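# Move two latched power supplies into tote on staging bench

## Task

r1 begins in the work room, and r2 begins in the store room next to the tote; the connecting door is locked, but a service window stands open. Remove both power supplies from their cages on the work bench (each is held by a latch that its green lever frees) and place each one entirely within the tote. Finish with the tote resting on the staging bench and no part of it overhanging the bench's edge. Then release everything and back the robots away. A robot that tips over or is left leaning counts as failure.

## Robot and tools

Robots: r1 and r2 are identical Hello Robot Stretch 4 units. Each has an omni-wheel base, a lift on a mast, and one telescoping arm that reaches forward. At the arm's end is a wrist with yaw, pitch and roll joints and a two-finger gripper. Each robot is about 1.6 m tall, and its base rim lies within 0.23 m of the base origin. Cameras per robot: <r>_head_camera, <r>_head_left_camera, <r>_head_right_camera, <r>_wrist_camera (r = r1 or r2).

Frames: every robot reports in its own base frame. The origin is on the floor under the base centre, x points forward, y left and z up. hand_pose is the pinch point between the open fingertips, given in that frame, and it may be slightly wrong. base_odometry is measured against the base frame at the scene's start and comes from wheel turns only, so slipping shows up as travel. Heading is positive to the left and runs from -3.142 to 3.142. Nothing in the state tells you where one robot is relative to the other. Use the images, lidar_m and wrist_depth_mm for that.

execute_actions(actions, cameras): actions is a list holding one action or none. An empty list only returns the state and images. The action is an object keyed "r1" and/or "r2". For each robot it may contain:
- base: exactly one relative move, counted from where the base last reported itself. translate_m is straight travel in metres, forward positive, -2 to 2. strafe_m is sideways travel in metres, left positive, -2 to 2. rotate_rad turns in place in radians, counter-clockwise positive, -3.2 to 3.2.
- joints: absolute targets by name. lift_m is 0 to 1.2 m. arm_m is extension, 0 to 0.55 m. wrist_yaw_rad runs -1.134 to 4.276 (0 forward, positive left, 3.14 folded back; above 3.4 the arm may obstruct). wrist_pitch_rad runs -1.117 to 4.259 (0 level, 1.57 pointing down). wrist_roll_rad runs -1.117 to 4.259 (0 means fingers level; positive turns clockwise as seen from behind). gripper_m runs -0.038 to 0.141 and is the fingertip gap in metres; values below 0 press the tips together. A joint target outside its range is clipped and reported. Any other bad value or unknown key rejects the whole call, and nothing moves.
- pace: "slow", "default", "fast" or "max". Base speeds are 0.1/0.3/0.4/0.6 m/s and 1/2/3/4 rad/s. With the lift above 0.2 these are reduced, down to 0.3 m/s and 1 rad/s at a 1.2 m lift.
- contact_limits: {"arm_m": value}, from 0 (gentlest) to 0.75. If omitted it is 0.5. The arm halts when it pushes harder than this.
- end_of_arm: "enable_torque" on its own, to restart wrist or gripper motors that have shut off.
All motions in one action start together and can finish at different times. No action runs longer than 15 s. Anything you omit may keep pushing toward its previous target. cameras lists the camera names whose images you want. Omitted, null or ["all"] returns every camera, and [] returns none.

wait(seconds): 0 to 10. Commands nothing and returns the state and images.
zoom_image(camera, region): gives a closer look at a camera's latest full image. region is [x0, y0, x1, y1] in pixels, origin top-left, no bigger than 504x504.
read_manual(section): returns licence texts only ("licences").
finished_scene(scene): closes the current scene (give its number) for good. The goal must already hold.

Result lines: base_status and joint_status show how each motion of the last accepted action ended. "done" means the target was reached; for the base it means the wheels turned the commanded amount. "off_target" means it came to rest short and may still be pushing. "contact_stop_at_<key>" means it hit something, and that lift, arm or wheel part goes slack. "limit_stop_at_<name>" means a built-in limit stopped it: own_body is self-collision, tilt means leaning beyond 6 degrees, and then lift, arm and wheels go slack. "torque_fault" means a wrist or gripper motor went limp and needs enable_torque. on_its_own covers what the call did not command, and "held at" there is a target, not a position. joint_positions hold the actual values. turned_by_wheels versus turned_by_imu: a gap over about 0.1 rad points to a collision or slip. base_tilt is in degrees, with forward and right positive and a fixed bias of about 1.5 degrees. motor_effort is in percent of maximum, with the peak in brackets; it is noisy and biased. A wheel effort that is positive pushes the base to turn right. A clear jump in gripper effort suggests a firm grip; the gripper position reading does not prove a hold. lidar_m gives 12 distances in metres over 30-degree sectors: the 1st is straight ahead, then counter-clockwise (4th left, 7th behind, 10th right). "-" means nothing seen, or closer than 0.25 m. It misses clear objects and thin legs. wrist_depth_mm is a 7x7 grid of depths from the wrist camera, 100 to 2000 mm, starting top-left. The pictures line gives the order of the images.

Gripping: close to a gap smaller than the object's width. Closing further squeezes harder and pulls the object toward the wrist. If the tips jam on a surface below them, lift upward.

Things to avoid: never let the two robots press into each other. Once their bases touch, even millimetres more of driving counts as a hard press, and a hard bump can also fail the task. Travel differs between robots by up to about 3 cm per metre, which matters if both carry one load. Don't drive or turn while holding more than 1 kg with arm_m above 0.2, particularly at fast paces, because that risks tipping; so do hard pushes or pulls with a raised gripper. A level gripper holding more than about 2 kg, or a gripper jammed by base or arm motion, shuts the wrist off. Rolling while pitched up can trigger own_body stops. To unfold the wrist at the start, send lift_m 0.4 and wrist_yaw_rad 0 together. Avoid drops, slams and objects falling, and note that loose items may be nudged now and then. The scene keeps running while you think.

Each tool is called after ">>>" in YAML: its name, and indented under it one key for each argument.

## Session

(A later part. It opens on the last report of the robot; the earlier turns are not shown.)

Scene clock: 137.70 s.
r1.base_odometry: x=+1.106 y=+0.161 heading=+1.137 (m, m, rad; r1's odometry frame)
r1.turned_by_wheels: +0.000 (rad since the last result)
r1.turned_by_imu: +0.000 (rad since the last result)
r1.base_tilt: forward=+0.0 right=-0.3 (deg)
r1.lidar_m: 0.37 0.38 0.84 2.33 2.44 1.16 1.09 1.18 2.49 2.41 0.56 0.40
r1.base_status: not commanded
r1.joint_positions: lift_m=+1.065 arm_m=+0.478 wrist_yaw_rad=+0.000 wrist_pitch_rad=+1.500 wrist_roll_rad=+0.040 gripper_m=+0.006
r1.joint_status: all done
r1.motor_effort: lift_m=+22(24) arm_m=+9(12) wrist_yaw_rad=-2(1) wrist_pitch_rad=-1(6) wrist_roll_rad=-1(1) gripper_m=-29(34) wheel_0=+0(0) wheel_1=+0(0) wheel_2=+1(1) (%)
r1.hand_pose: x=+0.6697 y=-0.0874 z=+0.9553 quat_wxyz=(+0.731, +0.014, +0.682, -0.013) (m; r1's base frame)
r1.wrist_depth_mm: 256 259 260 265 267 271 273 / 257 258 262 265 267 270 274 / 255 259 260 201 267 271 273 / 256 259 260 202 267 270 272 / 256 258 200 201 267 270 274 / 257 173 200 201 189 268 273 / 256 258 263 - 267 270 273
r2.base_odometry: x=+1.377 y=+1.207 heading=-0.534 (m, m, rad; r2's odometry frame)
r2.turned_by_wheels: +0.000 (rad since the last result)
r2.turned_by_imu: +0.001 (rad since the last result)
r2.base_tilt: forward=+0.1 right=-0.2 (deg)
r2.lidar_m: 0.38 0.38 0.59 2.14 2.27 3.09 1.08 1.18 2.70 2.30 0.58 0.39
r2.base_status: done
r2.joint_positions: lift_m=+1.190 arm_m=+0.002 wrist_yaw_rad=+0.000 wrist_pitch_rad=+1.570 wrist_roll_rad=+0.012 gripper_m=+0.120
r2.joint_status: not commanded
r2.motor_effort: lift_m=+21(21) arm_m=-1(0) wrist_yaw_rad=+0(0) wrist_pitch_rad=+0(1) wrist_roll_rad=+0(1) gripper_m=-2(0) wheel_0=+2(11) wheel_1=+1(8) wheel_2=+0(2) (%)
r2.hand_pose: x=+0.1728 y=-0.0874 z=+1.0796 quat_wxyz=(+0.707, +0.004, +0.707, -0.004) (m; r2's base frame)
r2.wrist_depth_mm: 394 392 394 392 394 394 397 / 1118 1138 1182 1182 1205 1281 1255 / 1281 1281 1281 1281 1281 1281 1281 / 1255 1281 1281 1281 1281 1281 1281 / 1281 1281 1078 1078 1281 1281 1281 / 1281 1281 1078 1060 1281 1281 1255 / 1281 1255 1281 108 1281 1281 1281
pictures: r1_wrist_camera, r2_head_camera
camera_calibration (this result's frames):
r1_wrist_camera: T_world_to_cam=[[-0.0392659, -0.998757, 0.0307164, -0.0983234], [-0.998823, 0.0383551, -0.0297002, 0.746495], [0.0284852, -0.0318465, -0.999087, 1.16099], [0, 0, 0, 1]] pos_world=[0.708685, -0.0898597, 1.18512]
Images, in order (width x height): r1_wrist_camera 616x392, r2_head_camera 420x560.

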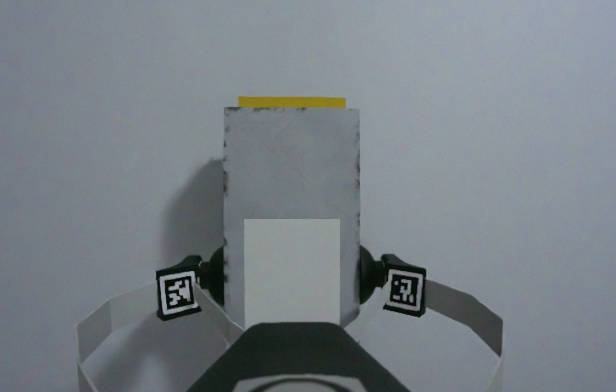

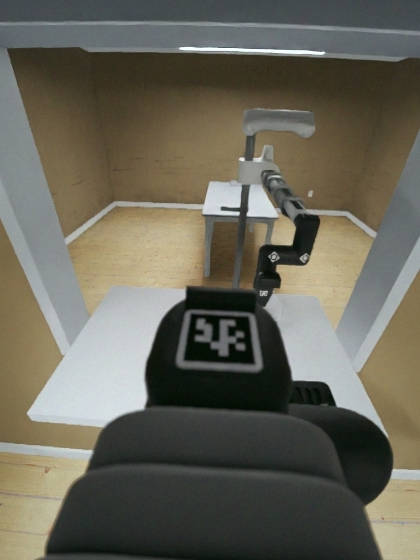

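>>> execute_actions:
  actions:
    - {"r1":{"joints":{"lift_m":1.053,"gripper_m":0.12}}}
  cameras: ["r1_wrist_camera"]

>>> execute_actions:
  actions:
    - {"r1":{"joints":{"arm_m":0.0,"lift_m":1.07}}}
  cameras: ["r1_head_camera"]

Scene clock: 139.80 s.
r1.base_odometry: x=+1.106 y=+0.161 heading=+1.137 (m, m, rad; r1's odometry frame)
r1.turned_by_wheels: +0.000 (rad since the last result)
r1.turned_by_imu: +0.000 (rad since the last result)
r1.base_tilt: forward=+0.0 right=-0.4 (deg)
r1.lidar_m: 0.36 0.39 0.86 2.34 2.45 1.16 1.09 1.17 2.49 2.41 0.54 0.40
r1.base_status: not commanded
r1.joint_positions: lift_m=+1.053 arm_m=+0.478 wrist_yaw_rad=+0.000 wrist_pitch_rad=+1.501 wrist_roll_rad=+0.040 gripper_m=+0.120
r1.joint_status: all done
r1.motor_effort: lift_m=+21(21) arm_m=+9(9) wrist_yaw_rad=-1(1) wrist_pitch_rad=-2(9) wrist_roll_rad=-1(1) gripper_m=+0(30) wheel_0=+0(0) wheel_1=+0(0) wheel_2=+0(0) (%)
r1.hand_pose: x=+0.6695 y=-0.0874 z=+0.9434 quat_wxyz=(+0.731, +0.015, +0.682, -0.014) (m; r1's base frame)
r1.wrist_depth_mm: 246 249 252 255 258 262 263 / 247 249 251 255 257 262 265 / 247 249 250 215 259 262 263 / 247 249 251 215 257 260 263 / 247 250 216 214 255 260 263 / 247 248 213 213 257 260 263 / 246 249 251 - 258 260 262
r2.base_odometry: x=+1.377 y=+1.207 heading=-0.534 (m, m, rad; r2's odometry frame)
r2.turned_by_wheels: +0.000 (rad since the last result)
r2.turned_by_imu: +0.001 (rad since the last result)
r2.base_tilt: forward=+0.1 right=-0.2 (deg)
r2.lidar_m: 0.36 0.37 0.57 2.16 2.25 3.12 1.08 1.20 2.66 2.35 0.57 0.41
r2.base_status: not commanded
r2.joint_positions: lift_m=+1.190 arm_m=+0.002 wrist_yaw_rad=+0.000 wrist_pitch_rad=+1.570 wrist_roll_rad=+0.012 gripper_m=+0.120
r2.joint_status: not commanded
r2.motor_effort: lift_m=+21(21) arm_m=+0(0) wrist_yaw_rad=+0(0) wrist_pitch_rad=-1(1) wrist_roll_rad=-1(1) gripper_m=-1(1) wheel_0=+2(2) wheel_1=+1(1) wheel_2=+0(0) (%)
r2.hand_pose: x=+0.1728 y=-0.0874 z=+1.0796 quat_wxyz=(+0.707, +0.004, +0.707, -0.004) (m; r2's base frame)
r2.wrist_depth_mm: 392 392 392 392 394 394 397 / 1118 1138 1182 1205 1205 1281 1281 / 1281 1281 1281 1281 1281 1281 1308 / 1281 1281 1281 1281 1281 1255 1281 / 1281 1281 1078 1078 1255 1255 1281 / 1281 1255 1078 1060 1281 1281 1281 / 1281 1281 1281 108 1281 1281 1255
pictures: r1_wrist_camera
camera_calibration (this result's frames):
r1_wrist_camera: T_world_to_cam=[[-0.0398386, -0.998733, 0.0307317, -0.0976043], [-0.998811, 0.0389397, -0.0293142, 0.745662], [0.0280804, -0.031863, -0.999098, 1.14936], [0, 0, 0, 1]] pos_world=[0.708613, -0.0898945, 1.17318]
Images, in order (width x height): r1_wrist_camera 616x392.

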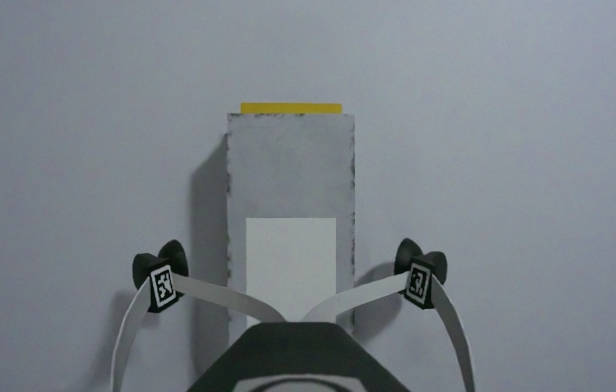

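Scene clock: 142.27 s.
r1.base_odometry: x=+1.106 y=+0.161 heading=+1.137 (m, m, rad; r1's odometry frame)
r1.turned_by_wheels: +0.000 (rad since the last result)
r1.turned_by_imu: +0.000 (rad since the last result)
r1.base_tilt: forward=+0.0 right=-0.3 (deg)
r1.lidar_m: 0.36 0.41 0.87 2.34 2.44 1.19 1.09 1.15 2.49 2.39 0.56 0.42
r1.base_status: not commanded
r1.joint_positions: lift_m=+1.070 arm_m=+0.003 wrist_yaw_rad=+0.000 wrist_pitch_rad=+1.500 wrist_roll_rad=+0.040 gripper_m=+0.120
r1.joint_status: all done
r1.motor_effort: lift_m=+23(25) arm_m=-9(7) wrist_yaw_rad=-1(2) wrist_pitch_rad=-2(3) wrist_roll_rad=-1(1) gripper_m=-1(1) wheel_0=+0(0) wheel_1=+0(0) wheel_2=+0(0) (%)
r1.hand_pose: x=+0.1938 y=-0.0874 z=+0.9602 quat_wxyz=(+0.731, +0.015, +0.682, -0.014) (m; r1's base frame)
r1.wrist_depth_mm: 778 820 809 842 842 878 904 / 1098 1118 1160 1160 1182 1205 1205 / 1160 1160 1160 1205 1182 1182 1205 / 1118 1182 1138 1160 1205 1205 1205 / 1118 1138 960 960 1182 1205 1205 / 1118 1138 960 960 1182 1205 1205 / 1138 1138 1138 - 1182 1205 1229
r2.base_odometry: x=+1.377 y=+1.207 heading=-0.534 (m, m, rad; r2's odometry frame)
r2.turned_by_wheels: +0.000 (rad since the last result)
r2.turned_by_imu: +0.001 (rad since the last result)
r2.base_tilt: forward=+0.1 right=-0.1 (deg)
r2.lidar_m: 0.36 0.38 0.56 2.16 2.27 3.07 1.09 1.18 2.67 2.32 0.56 0.41
r2.base_status: not commanded
r2.joint_positions: lift_m=+1.190 arm_m=+0.002 wrist_yaw_rad=+0.000 wrist_pitch_rad=+1.570 wrist_roll_rad=+0.012 gripper_m=+0.120
r2.joint_status: not commanded
r2.motor_effort: lift_m=+21(21) arm_m=+0(1) wrist_yaw_rad=+0(0) wrist_pitch_rad=-1(0) wrist_roll_rad=-3(2) gripper_m=+0(1) wheel_0=+2(2) wheel_1=+1(0) wheel_2=-1(1) (%)
r2.hand_pose: x=+0.1728 y=-0.0874 z=+1.0796 quat_wxyz=(+0.707, +0.004, +0.707, -0.004) (m; r2's base frame)
r2.wrist_depth_mm: 392 392 392 394 394 392 394 / 1118 1160 1182 1182 1229 1281 1281 / 1281 1281 1281 1281 1281 1255 1281 / 1281 1281 1281 1281 1281 1281 1281 / 1255 1281 1060 1078 1281 1281 1255 / 1281 1281 1060 1060 1255 1281 1281 / 1255 1281 1281 108 1281 1255 1281
pictures: r1_head_camera
Images, in order (width x height): r1_head_camera 420x560.

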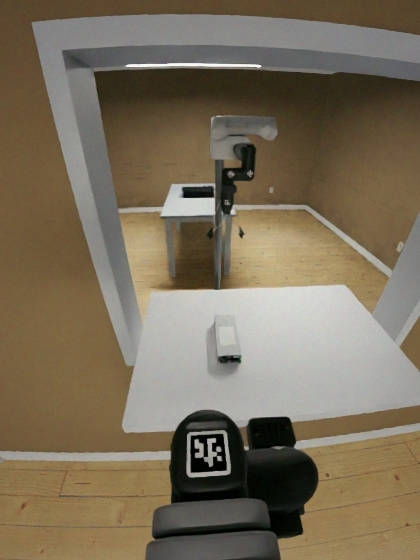

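>>> execute_actions:
  actions:
    - {"r1":{"base":{"strafe_m":-0.78},"joints":{"lift_m":0.5,"gripper_m":0.065},"pace":"max"},"r2":{"joints":{"arm_m":0.40,"lift_m":1.13}}}
  cameras: ["r2_wrist_camera"]

Scene clock: 146.17 s.
r1.base_odometry: x=+1.814 y=-0.167 heading=+1.137 (m, m, rad; r1's odometry frame)
r1.turned_by_wheels: +0.000 (rad since the last result)
r1.turned_by_imu: +0.001 (rad since the last result)
r1.base_tilt: forward=-0.1 right=-0.4 (deg)
r1.lidar_m: 0.40 0.39 0.56 2.29 1.58 1.19 1.53 2.33 1.69 1.61 0.88 0.62
r1.base_status: done
r1.joint_positions: lift_m=+0.500 arm_m=+0.003 wrist_yaw_rad=+0.000 wrist_pitch_rad=+1.500 wrist_roll_rad=+0.040 gripper_m=+0.065
r1.joint_status: all done
r1.motor_effort: lift_m=+19(21) arm_m=-9(9) wrist_yaw_rad=-4(1) wrist_pitch_rad=-2(2) wrist_roll_rad=-1(3) gripper_m=-2(3) wheel_0=-1(9) wheel_1=+1(7) wheel_2=+0(0) (%)
r1.hand_pose: x=+0.1938 y=-0.0874 z=+0.3905 quat_wxyz=(+0.732, +0.015, +0.682, -0.014) (m; r1's base frame)
r1.wrist_depth_mm: 591 603 609 609 621 634 634 / 603 609 609 615 627 627 634 / 603 603 609 621 627 627 640 / 591 603 603 609 621 627 627 / 591 591 404 424 621 621 640 / 597 394 397 402 407 627 634 / 392 392 394 - 621 634 634
r2.base_odometry: x=+1.377 y=+1.207 heading=-0.534 (m, m, rad; r2's odometry frame)
r2.turned_by_wheels: +0.000 (rad since the last result)
r2.turned_by_imu: +0.001 (rad since the last result)
r2.base_tilt: forward=+0.1 right=-0.3 (deg)
r2.lidar_m: 0.36 0.40 0.54 2.16 2.24 3.08 1.09 1.19 2.66 2.30 0.56 0.40
r2.base_status: not commanded
r2.joint_positions: lift_m=+1.130 arm_m=+0.399 wrist_yaw_rad=+0.000 wrist_pitch_rad=+1.570 wrist_roll_rad=+0.012 gripper_m=+0.120
r2.joint_status: all done
r2.motor_effort: lift_m=+17(20) arm_m=+8(9) wrist_yaw_rad=+0(0) wrist_pitch_rad=+1(1) wrist_roll_rad=-1(4) gripper_m=+0(1) wheel_0=+2(2) wheel_1=+1(1) wheel_2=+0(0) (%)
r2.hand_pose: x=+0.5698 y=-0.0874 z=+1.0199 quat_wxyz=(+0.707, +0.004, +0.707, -0.004) (m; r2's base frame)
r2.wrist_depth_mm: 329 332 332 332 293 332 332 / 330 330 332 332 291 332 332 / 329 330 330 330 293 332 332 / 330 330 329 330 291 332 332 / 329 329 330 332 330 332 332 / 329 329 329 330 330 330 330 / 329 327 329 108 329 330 330
pictures: r2_wrist_camera
camera_calibration (this result's frames):
r2_wrist_camera: T_world_to_cam=[[-0.0469721, -0.998819, 0.0124569, -0.0776791], [-0.998892, 0.0469321, -0.00347777, 0.639207], [0.00288903, -0.0126065, -0.999916, 1.24981], [0, 0, 0, 1]] pos_world=[0.631239, -0.0918309, 1.2529]
Images, in order (width x height): r2_wrist_camera 616x392.

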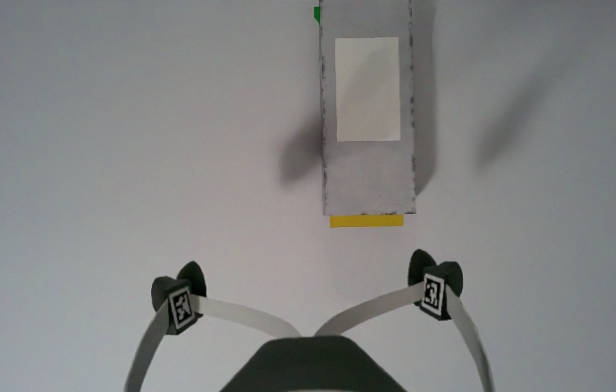

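>>> execute_actions:
  actions:
    - {"r1":{"base":{"translate_m":-2.0},"pace":"max"},"r2":{"base":{"strafe_m":-0.055},"joints":{"arm_m":0.532,"lift_m":1.10,"wrist_roll_rad":0.04}}}
  cameras: ["r2_wrist_camera"]

Scene clock: 151.93 s.
r1.base_odometry: x=+0.973 y=-1.982 heading=+1.137 (m, m, rad; r1's odometry frame)
r1.turned_by_wheels: +0.000 (rad since the last result)
r1.turned_by_imu: -0.002 (rad since the last result)
r1.base_tilt: forward=-0.1 right=-0.3 (deg)
r1.lidar_m: 2.38 0.54 0.38 0.35 0.39 0.53 1.69 1.76 1.70 1.62 1.69 2.29
r1.base_status: done
r1.joint_positions: lift_m=+0.500 arm_m=+0.003 wrist_yaw_rad=+0.000 wrist_pitch_rad=+1.500 wrist_roll_rad=+0.040 gripper_m=+0.065
r1.joint_status: not commanded
r1.motor_effort: lift_m=+19(19) arm_m=-9(9) wrist_yaw_rad=-1(3) wrist_pitch_rad=-1(3) wrist_roll_rad=+0(0) gripper_m=-2(3) wheel_0=+1(8) wheel_1=+0(4) wheel_2=-1(13) (%)
r1.hand_pose: x=+0.1938 y=-0.0874 z=+0.3905 quat_wxyz=(+0.731, +0.015, +0.682, -0.014) (m; r1's base frame)
r1.wrist_depth_mm: 597 603 609 615 621 627 627 / 597 603 609 621 627 621 640 / 591 597 615 615 621 640 627 / 597 597 603 615 621 634 640 / 597 597 399 427 627 627 634 / 597 394 397 404 410 627 640 / 392 392 397 - 621 621 640
r2.base_odometry: x=+1.349 y=+1.160 heading=-0.534 (m, m, rad; r2's odometry frame)
r2.turned_by_wheels: +0.000 (rad since the last result)
r2.turned_by_imu: +0.002 (rad since the last result)
r2.base_tilt: forward=+0.2 right=-0.2 (deg)
r2.lidar_m: 0.37 0.38 0.56 2.21 2.31 3.19 1.09 1.15 2.61 2.29 0.91 0.38
r2.base_status: done
r2.joint_positions: lift_m=+1.100 arm_m=+0.531 wrist_yaw_rad=+0.000 wrist_pitch_rad=+1.570 wrist_roll_rad=+0.040 gripper_m=+0.120
r2.joint_status: all done
r2.motor_effort: lift_m=+17(17) arm_m=+8(7) wrist_yaw_rad=+0(1) wrist_pitch_rad=-1(1) wrist_roll_rad=-2(1) gripper_m=-1(0) wheel_0=+4(11) wheel_1=-1(8) wheel_2=+0(2) (%)
r2.hand_pose: x=+0.7017 y=-0.0874 z=+0.9899 quat_wxyz=(+0.707, +0.014, +0.707, -0.014) (m; r2's base frame)
r2.wrist_depth_mm: 300 301 301 301 303 301 303 / 300 300 301 301 301 301 303 / 300 300 300 263 301 301 301 / 300 300 301 262 303 301 303 / 300 300 300 260 300 301 301 / 298 300 300 260 260 301 301 / 298 298 300 108 300 301 301
pictures: r2_wrist_camera
camera_calibration (this result's frames):
r2_wrist_camera: T_world_to_cam=[[-0.0748854, -0.997115, 0.012443, -0.0513587], [-0.997189, 0.0748496, -0.00331881, 0.771967], [0.00237788, -0.0126566, -0.999917, 1.21977], [0, 0, 0, 1]] pos_world=[0.763051, -0.0935538, 1.22287]
Images, in order (width x height): r2_wrist_camera 616x392.

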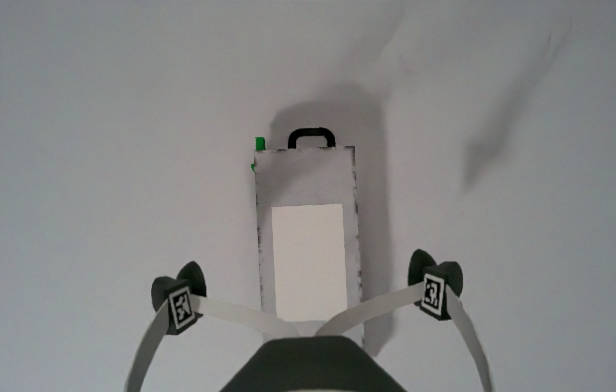

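>>> execute_actions:
  actions:
    - {"r1":{"base":{"translate_m":-0.48},"joints":{"lift_m":0.96},"pace":"max"},"r2":{"joints":{"lift_m":1.055}}}
  cameras: ["r2_wrist_camera"]

>>> execute_actions:
  actions:
    - {"r1":{"base":{"rotate_rad":1.555},"pace":"fast"},"r2":{"joints":{"gripper_m":0.005}}}
  cameras: ["r2_wrist_camera","r1_head_camera"]

Scene clock: 154.57 s.
r1.base_odometry: x=+0.772 y=-2.417 heading=+1.137 (m, m, rad; r1's odometry frame)
r1.turned_by_wheels: +0.000 (rad since the last result)
r1.turned_by_imu: +0.000 (rad since the last result)
r1.base_tilt: forward=-0.1 right=-0.3 (deg)
r1.lidar_m: 2.85 0.53 0.38 0.35 0.39 1.26 1.21 1.25 1.70 1.61 1.65 2.28
r1.base_status: done
r1.joint_positions: lift_m=+0.960 arm_m=+0.002 wrist_yaw_rad=+0.000 wrist_pitch_rad=+1.500 wrist_roll_rad=+0.040 gripper_m=+0.065
r1.joint_status: all done
r1.motor_effort: lift_m=+21(26) arm_m=-9(9) wrist_yaw_rad=+0(0) wrist_pitch_rad=-2(2) wrist_roll_rad=-1(0) gripper_m=-4(2) wheel_0=-1(6) wheel_1=+1(4) wheel_2=+0(12) (%)
r1.hand_pose: x=+0.1937 y=-0.0874 z=+0.8503 quat_wxyz=(+0.731, +0.015, +0.682, -0.014) (m; r1's base frame)
r1.wrist_depth_mm: 1025 1060 1060 1060 1078 1078 1118 / 1025 1060 1060 1060 1098 1078 1098 / 1025 1060 1042 1078 1078 1098 1138 / 1042 1060 1060 1078 1098 1098 1098 / 1025 1060 842 866 1078 1078 1098 / 1025 1042 854 866 1078 1098 1098 / 778 1042 1042 - 1078 1098 1078
r2.base_odometry: x=+1.349 y=+1.160 heading=-0.534 (m, m, rad; r2's odometry frame)
r2.turned_by_wheels: +0.000 (rad since the last result)
r2.turned_by_imu: +0.001 (rad since the last result)
r2.base_tilt: forward=+0.1 right=-0.2 (deg)
r2.lidar_m: 0.36 0.39 0.57 2.22 2.30 3.18 1.09 1.16 2.63 2.31 0.86 0.38
r2.base_status: not commanded
r2.joint_positions: lift_m=+1.055 arm_m=+0.531 wrist_yaw_rad=+0.000 wrist_pitch_rad=+1.570 wrist_roll_rad=+0.040 gripper_m=+0.120
r2.joint_status: all done
r2.motor_effort: lift_m=+16(16) arm_m=+8(8) wrist_yaw_rad=+0(0) wrist_pitch_rad=-1(1) wrist_roll_rad=-1(0) gripper_m=-1(1) wheel_0=+4(4) wheel_1=-1(1) wheel_2=+0(0) (%)
r2.hand_pose: x=+0.7017 y=-0.0874 z=+0.9450 quat_wxyz=(+0.707, +0.014, +0.707, -0.014) (m; r2's base frame)
r2.wrist_depth_mm: 257 256 256 257 257 258 257 / 255 256 257 257 257 257 258 / 255 255 256 217 257 257 257 / 255 256 256 216 257 256 257 / 255 255 255 216 257 257 257 / 255 255 216 216 216 255 257 / 254 255 255 108 256 256 256
pictures: r2_wrist_camera
camera_calibration (this result's frames):
r2_wrist_camera: T_world_to_cam=[[-0.0748856, -0.997114, 0.012443, -0.0507989], [-0.997189, 0.0748498, -0.00331857, 0.77182], [0.00237764, -0.0126566, -0.999917, 1.17481], [0, 0, 0, 1]] pos_world=[0.763053, -0.0935538, 1.1779]
Images, in order (width x height): r2_wrist_camera 616x392.

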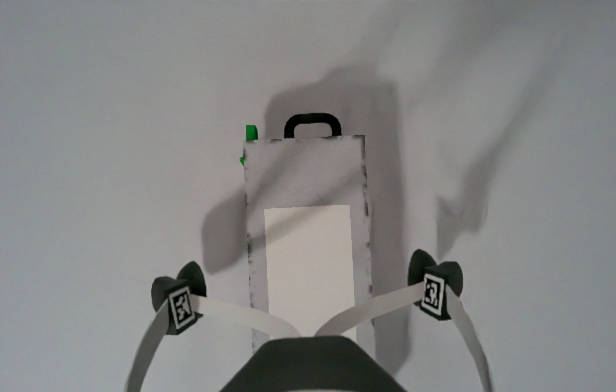

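Scene clock: 156.77 s.
r1.base_odometry: x=+0.772 y=-2.417 heading=+2.693 (m, m, rad; r1's odometry frame)
r1.turned_by_wheels: +1.555 (rad since the last result)
r1.turned_by_imu: +1.574 (rad since the last result)
r1.base_tilt: forward=+0.0 right=-0.4 (deg)
r1.lidar_m: 0.33 0.37 1.26 1.20 1.25 1.69 1.60 1.67 2.25 2.87 0.53 0.38
r1.base_status: done
r1.joint_positions: lift_m=+0.960 arm_m=+0.002 wrist_yaw_rad=+0.000 wrist_pitch_rad=+1.500 wrist_roll_rad=+0.040 gripper_m=+0.065
r1.joint_status: not commanded
r1.motor_effort: lift_m=+22(21) arm_m=-9(9) wrist_yaw_rad=-1(1) wrist_pitch_rad=-1(1) wrist_roll_rad=-2(0) gripper_m=-1(2) wheel_0=+0(9) wheel_1=+2(9) wheel_2=-1(8) (%)
r1.hand_pose: x=+0.1937 y=-0.0874 z=+0.8503 quat_wxyz=(+0.731, +0.015, +0.682, -0.014) (m; r1's base frame)
r1.wrist_depth_mm: 306 309 314 317 320 330 338 / 1042 569 1078 1060 1078 1078 1118 / 1008 1042 1060 1078 1078 1098 1078 / 1025 1025 1060 1078 1060 1078 1098 / 1025 1025 842 854 1078 1098 1098 / 1042 1042 842 854 1078 1078 1118 / 1025 1042 1060 - 1078 1098 1118
r2.base_odometry: x=+1.349 y=+1.160 heading=-0.534 (m, m, rad; r2's odometry frame)
r2.turned_by_wheels: +0.000 (rad since the last result)
r2.turned_by_imu: +0.001 (rad since the last result)
r2.base_tilt: forward=+0.1 right=-0.2 (deg)
r2.lidar_m: 0.36 0.35 0.53 2.21 2.31 3.19 1.09 1.17 2.60 2.28 0.87 0.39
r2.base_status: not commanded
r2.joint_positions: lift_m=+1.055 arm_m=+0.531 wrist_yaw_rad=+0.000 wrist_pitch_rad=+1.570 wrist_roll_rad=+0.040 gripper_m=+0.005
r2.joint_status: all done
r2.motor_effort: lift_m=+20(20) arm_m=+8(9) wrist_yaw_rad=-1(0) wrist_pitch_rad=+0(0) wrist_roll_rad=-2(2) gripper_m=-24(24) wheel_0=+4(4) wheel_1=-1(1) wheel_2=+0(0) (%)
r2.hand_pose: x=+0.7018 y=-0.0874 z=+0.9447 quat_wxyz=(+0.707, +0.014, +0.707, -0.014) (m; r2's base frame)
r2.wrist_depth_mm: 253 255 254 255 255 255 255 / 254 254 254 254 255 255 255 / 253 254 254 204 254 255 255 / 253 254 254 204 254 255 255 / 253 253 254 203 254 254 254 / 253 253 196 202 198 254 255 / 253 253 253 108 253 254 254
pictures: r1_head_camera, r2_wrist_camera
camera_calibration (this result's frames):
r2_wrist_camera: T_world_to_cam=[[-0.0748873, -0.997115, 0.0124321, -0.0507797], [-0.997189, 0.0748496, -0.00346395, 0.772014], [0.00252342, -0.0126566, -0.999917, 1.17443], [0, 0, 0, 1]] pos_world=[0.763077, -0.0935538, 1.17764]
Images, in order (width x height): r1_head_camera 420x560, r2_wrist_camera 616x392.

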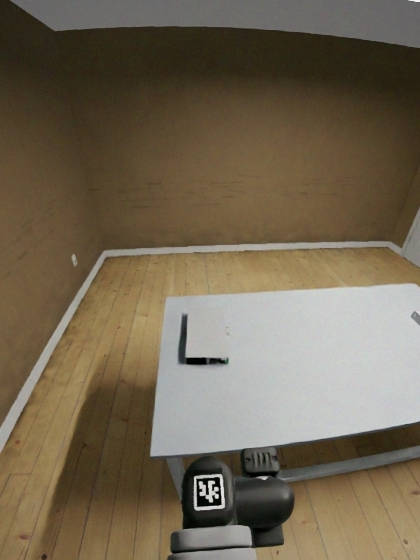

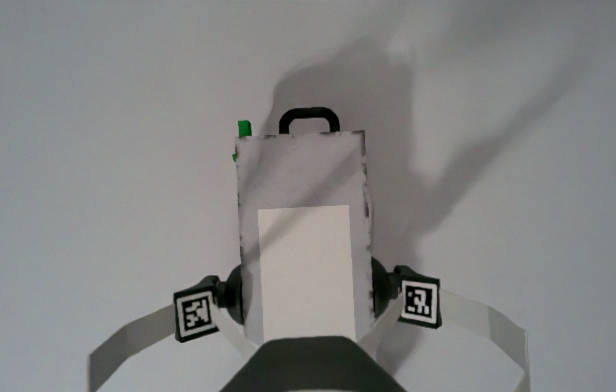

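>>> execute_actions:
  actions:
    - {"r1":{"base":{"strafe_m":0.035},"joints":{"lift_m":0.93,"arm_m":0.43}},"r2":{"joints":{"lift_m":1.10,"arm_m":0.02}}}
  cameras: ["r1_wrist_camera"]

Scene clock: 159.93 s.
r1.base_odometry: x=+0.757 y=-2.449 heading=+2.692 (m, m, rad; r1's odometry frame)
r1.turned_by_wheels: +0.000 (rad since the last result)
r1.turned_by_imu: +0.000 (rad since the last result)
r1.base_tilt: forward=+0.0 right=-0.4 (deg)
r1.lidar_m: 0.36 0.38 1.23 1.17 1.22 1.66 1.60 1.70 2.27 2.93 0.54 0.38
r1.base_status: done
r1.joint_positions: lift_m=+0.930 arm_m=+0.428 wrist_yaw_rad=+0.000 wrist_pitch_rad=+1.500 wrist_roll_rad=+0.040 gripper_m=+0.065
r1.joint_status: all done
r1.motor_effort: lift_m=+18(22) arm_m=+9(9) wrist_yaw_rad=-2(2) wrist_pitch_rad=-1(1) wrist_roll_rad=-2(0) gripper_m=-1(3) wheel_0=-1(4) wheel_1=-2(5) wheel_2=-1(0) (%)
r1.hand_pose: x=+0.6197 y=-0.0874 z=+0.8206 quat_wxyz=(+0.732, +0.015, +0.681, -0.014) (m; r1's base frame)
r1.wrist_depth_mm: 276 234 235 238 290 291 294 / 276 233 236 238 287 291 296 / 274 235 236 238 286 291 294 / 274 278 282 283 287 290 294 / 274 277 282 285 286 293 294 / 274 276 279 285 286 290 294 / 274 276 279 - 287 290 293
r2.base_odometry: x=+1.349 y=+1.160 heading=-0.534 (m, m, rad; r2's odometry frame)
r2.turned_by_wheels: +0.000 (rad since the last result)
r2.turned_by_imu: +0.001 (rad since the last result)
r2.base_tilt: forward=+0.1 right=-0.2 (deg)
r2.lidar_m: 0.26 0.41 0.56 2.21 2.33 3.17 1.11 1.15 2.64 2.29 0.88 0.28
r2.base_status: not commanded
r2.joint_positions: lift_m=+1.099 arm_m=+0.021 wrist_yaw_rad=+0.000 wrist_pitch_rad=+1.570 wrist_roll_rad=+0.040 gripper_m=+0.005
r2.joint_status: all done
r2.motor_effort: lift_m=+26(27) arm_m=-8(9) wrist_yaw_rad=+0(1) wrist_pitch_rad=-2(1) wrist_roll_rad=-2(2) gripper_m=-24(24) wheel_0=+4(4) wheel_1=-1(0) wheel_2=+0(0) (%)
r2.hand_pose: x=+0.1924 y=-0.0874 z=+0.9892 quat_wxyz=(+0.707, +0.014, +0.707, -0.014) (m; r2's base frame)
r2.wrist_depth_mm: 301 301 306 319 332 866 917 / 1025 1042 1118 1138 1182 1182 1205 / 1205 1182 1182 203 1205 1205 1205 / 1205 1205 1205 203 1205 1205 1205 / 1182 1182 1182 203 1205 1205 1205 / 1182 1182 196 204 198 1182 1182 / 1182 1205 1182 108 1182 1182 1205
pictures: r1_wrist_camera
camera_calibration (this result's frames):
r1_wrist_camera: T_world_to_cam=[[-0.0395323, -0.998747, 0.0306993, -0.095971], [-0.998805, 0.0386134, -0.0299718, 0.692823], [0.0287488, -0.0318475, -0.999079, 1.02766], [0, 0, 0, 1]] pos_world=[0.658657, -0.0898747, 1.05042]
Images, in order (width x height): r1_wrist_camera 616x392.

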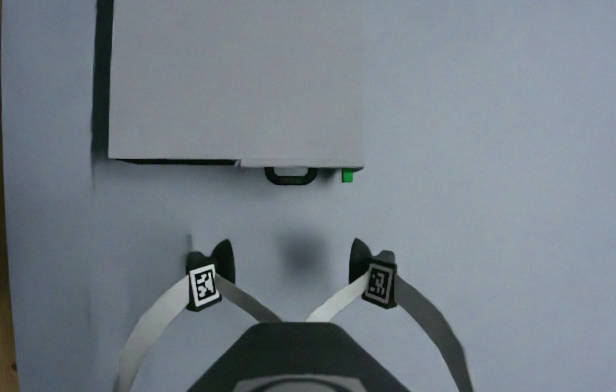

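>>> execute_actions:
  actions:
    - {"r1":{"base":{"strafe_m":-0.009},"joints":{"lift_m":0.906,"arm_m":0.452,"gripper_m":0.062,"wrist_roll_rad":0.05}},"r2":{"base":{"strafe_m":0.62},"joints":{"lift_m":0.6},"pace":"fast"}}
  cameras: ["r1_wrist_camera"]

Scene clock: 163.30 s.
r1.base_odometry: x=+0.761 y=-2.441 heading=+2.692 (m, m, rad; r1's odometry frame)
r1.turned_by_wheels: +0.000 (rad since the last result)
r1.turned_by_imu: +0.000 (rad since the last result)
r1.base_tilt: forward=+0.0 right=-0.4 (deg)
r1.lidar_m: 0.36 0.38 1.23 1.18 1.22 1.67 1.62 1.69 2.26 2.92 0.56 0.39
r1.base_status: done
r1.joint_positions: lift_m=+0.906 arm_m=+0.450 wrist_yaw_rad=+0.000 wrist_pitch_rad=+1.500 wrist_roll_rad=+0.050 gripper_m=+0.062
r1.joint_status: all done
r1.motor_effort: lift_m=+18(20) arm_m=+9(11) wrist_yaw_rad=-3(2) wrist_pitch_rad=-1(2) wrist_roll_rad=+1(3) gripper_m=-2(2) wheel_0=+0(7) wheel_1=+0(5) wheel_2=-1(1) (%)
r1.hand_pose: x=+0.6416 y=-0.0874 z=+0.7966 quat_wxyz=(+0.731, +0.018, +0.681, -0.017) (m; r1's base frame)
r1.wrist_depth_mm: 252 210 211 214 263 266 268 / 253 210 212 214 263 266 267 / 251 209 212 214 263 265 268 / 251 253 214 214 264 266 268 / 252 255 257 259 263 266 268 / 251 253 199 259 262 266 268 / 251 253 255 - 263 266 270
r2.base_odometry: x=+1.664 y=+1.694 heading=-0.534 (m, m, rad; r2's odometry frame)
r2.turned_by_wheels: +0.000 (rad since the last result)
r2.turned_by_imu: +0.001 (rad since the last result)
r2.base_tilt: forward=+0.1 right=-0.2 (deg)
r2.lidar_m: 0.39 0.63 0.87 1.59 1.68 2.28 1.54 1.16 1.60 2.28 0.56 0.28
r2.base_status: done
r2.joint_positions: lift_m=+0.600 arm_m=+0.021 wrist_yaw_rad=+0.000 wrist_pitch_rad=+1.570 wrist_roll_rad=+0.040 gripper_m=+0.005
r2.joint_status: all done
r2.motor_effort: lift_m=+20(23) arm_m=-7(8) wrist_yaw_rad=+0(1) wrist_pitch_rad=-1(2) wrist_roll_rad=-2(1) gripper_m=-23(24) wheel_0=-2(11) wheel_1=-1(11) wheel_2=+0(1) (%)
r2.hand_pose: x=+0.1925 y=-0.0874 z=+0.4896 quat_wxyz=(+0.707, +0.014, +0.707, -0.014) (m; r2's base frame)
r2.wrist_depth_mm: 699 715 715 707 707 715 707 / 715 715 707 707 707 707 715 / 707 707 707 203 707 715 707 / 707 707 715 203 715 707 707 / 707 707 500 203 707 707 707 / 707 707 196 203 198 707 715 / 707 496 496 108 707 707 707
pictures: r1_wrist_camera
camera_calibration (this result's frames):
r1_wrist_camera: T_world_to_cam=[[-0.0492734, -0.998334, 0.0300208, -0.0875406], [-0.998385, 0.0483806, -0.0297744, 0.71446], [0.0282723, -0.0314394, -0.999106, 1.0034], [0, 0, 0, 1]] pos_world=[0.680624, -0.0904143, 1.02641]
Images, in order (width x height): r1_wrist_camera 616x392.

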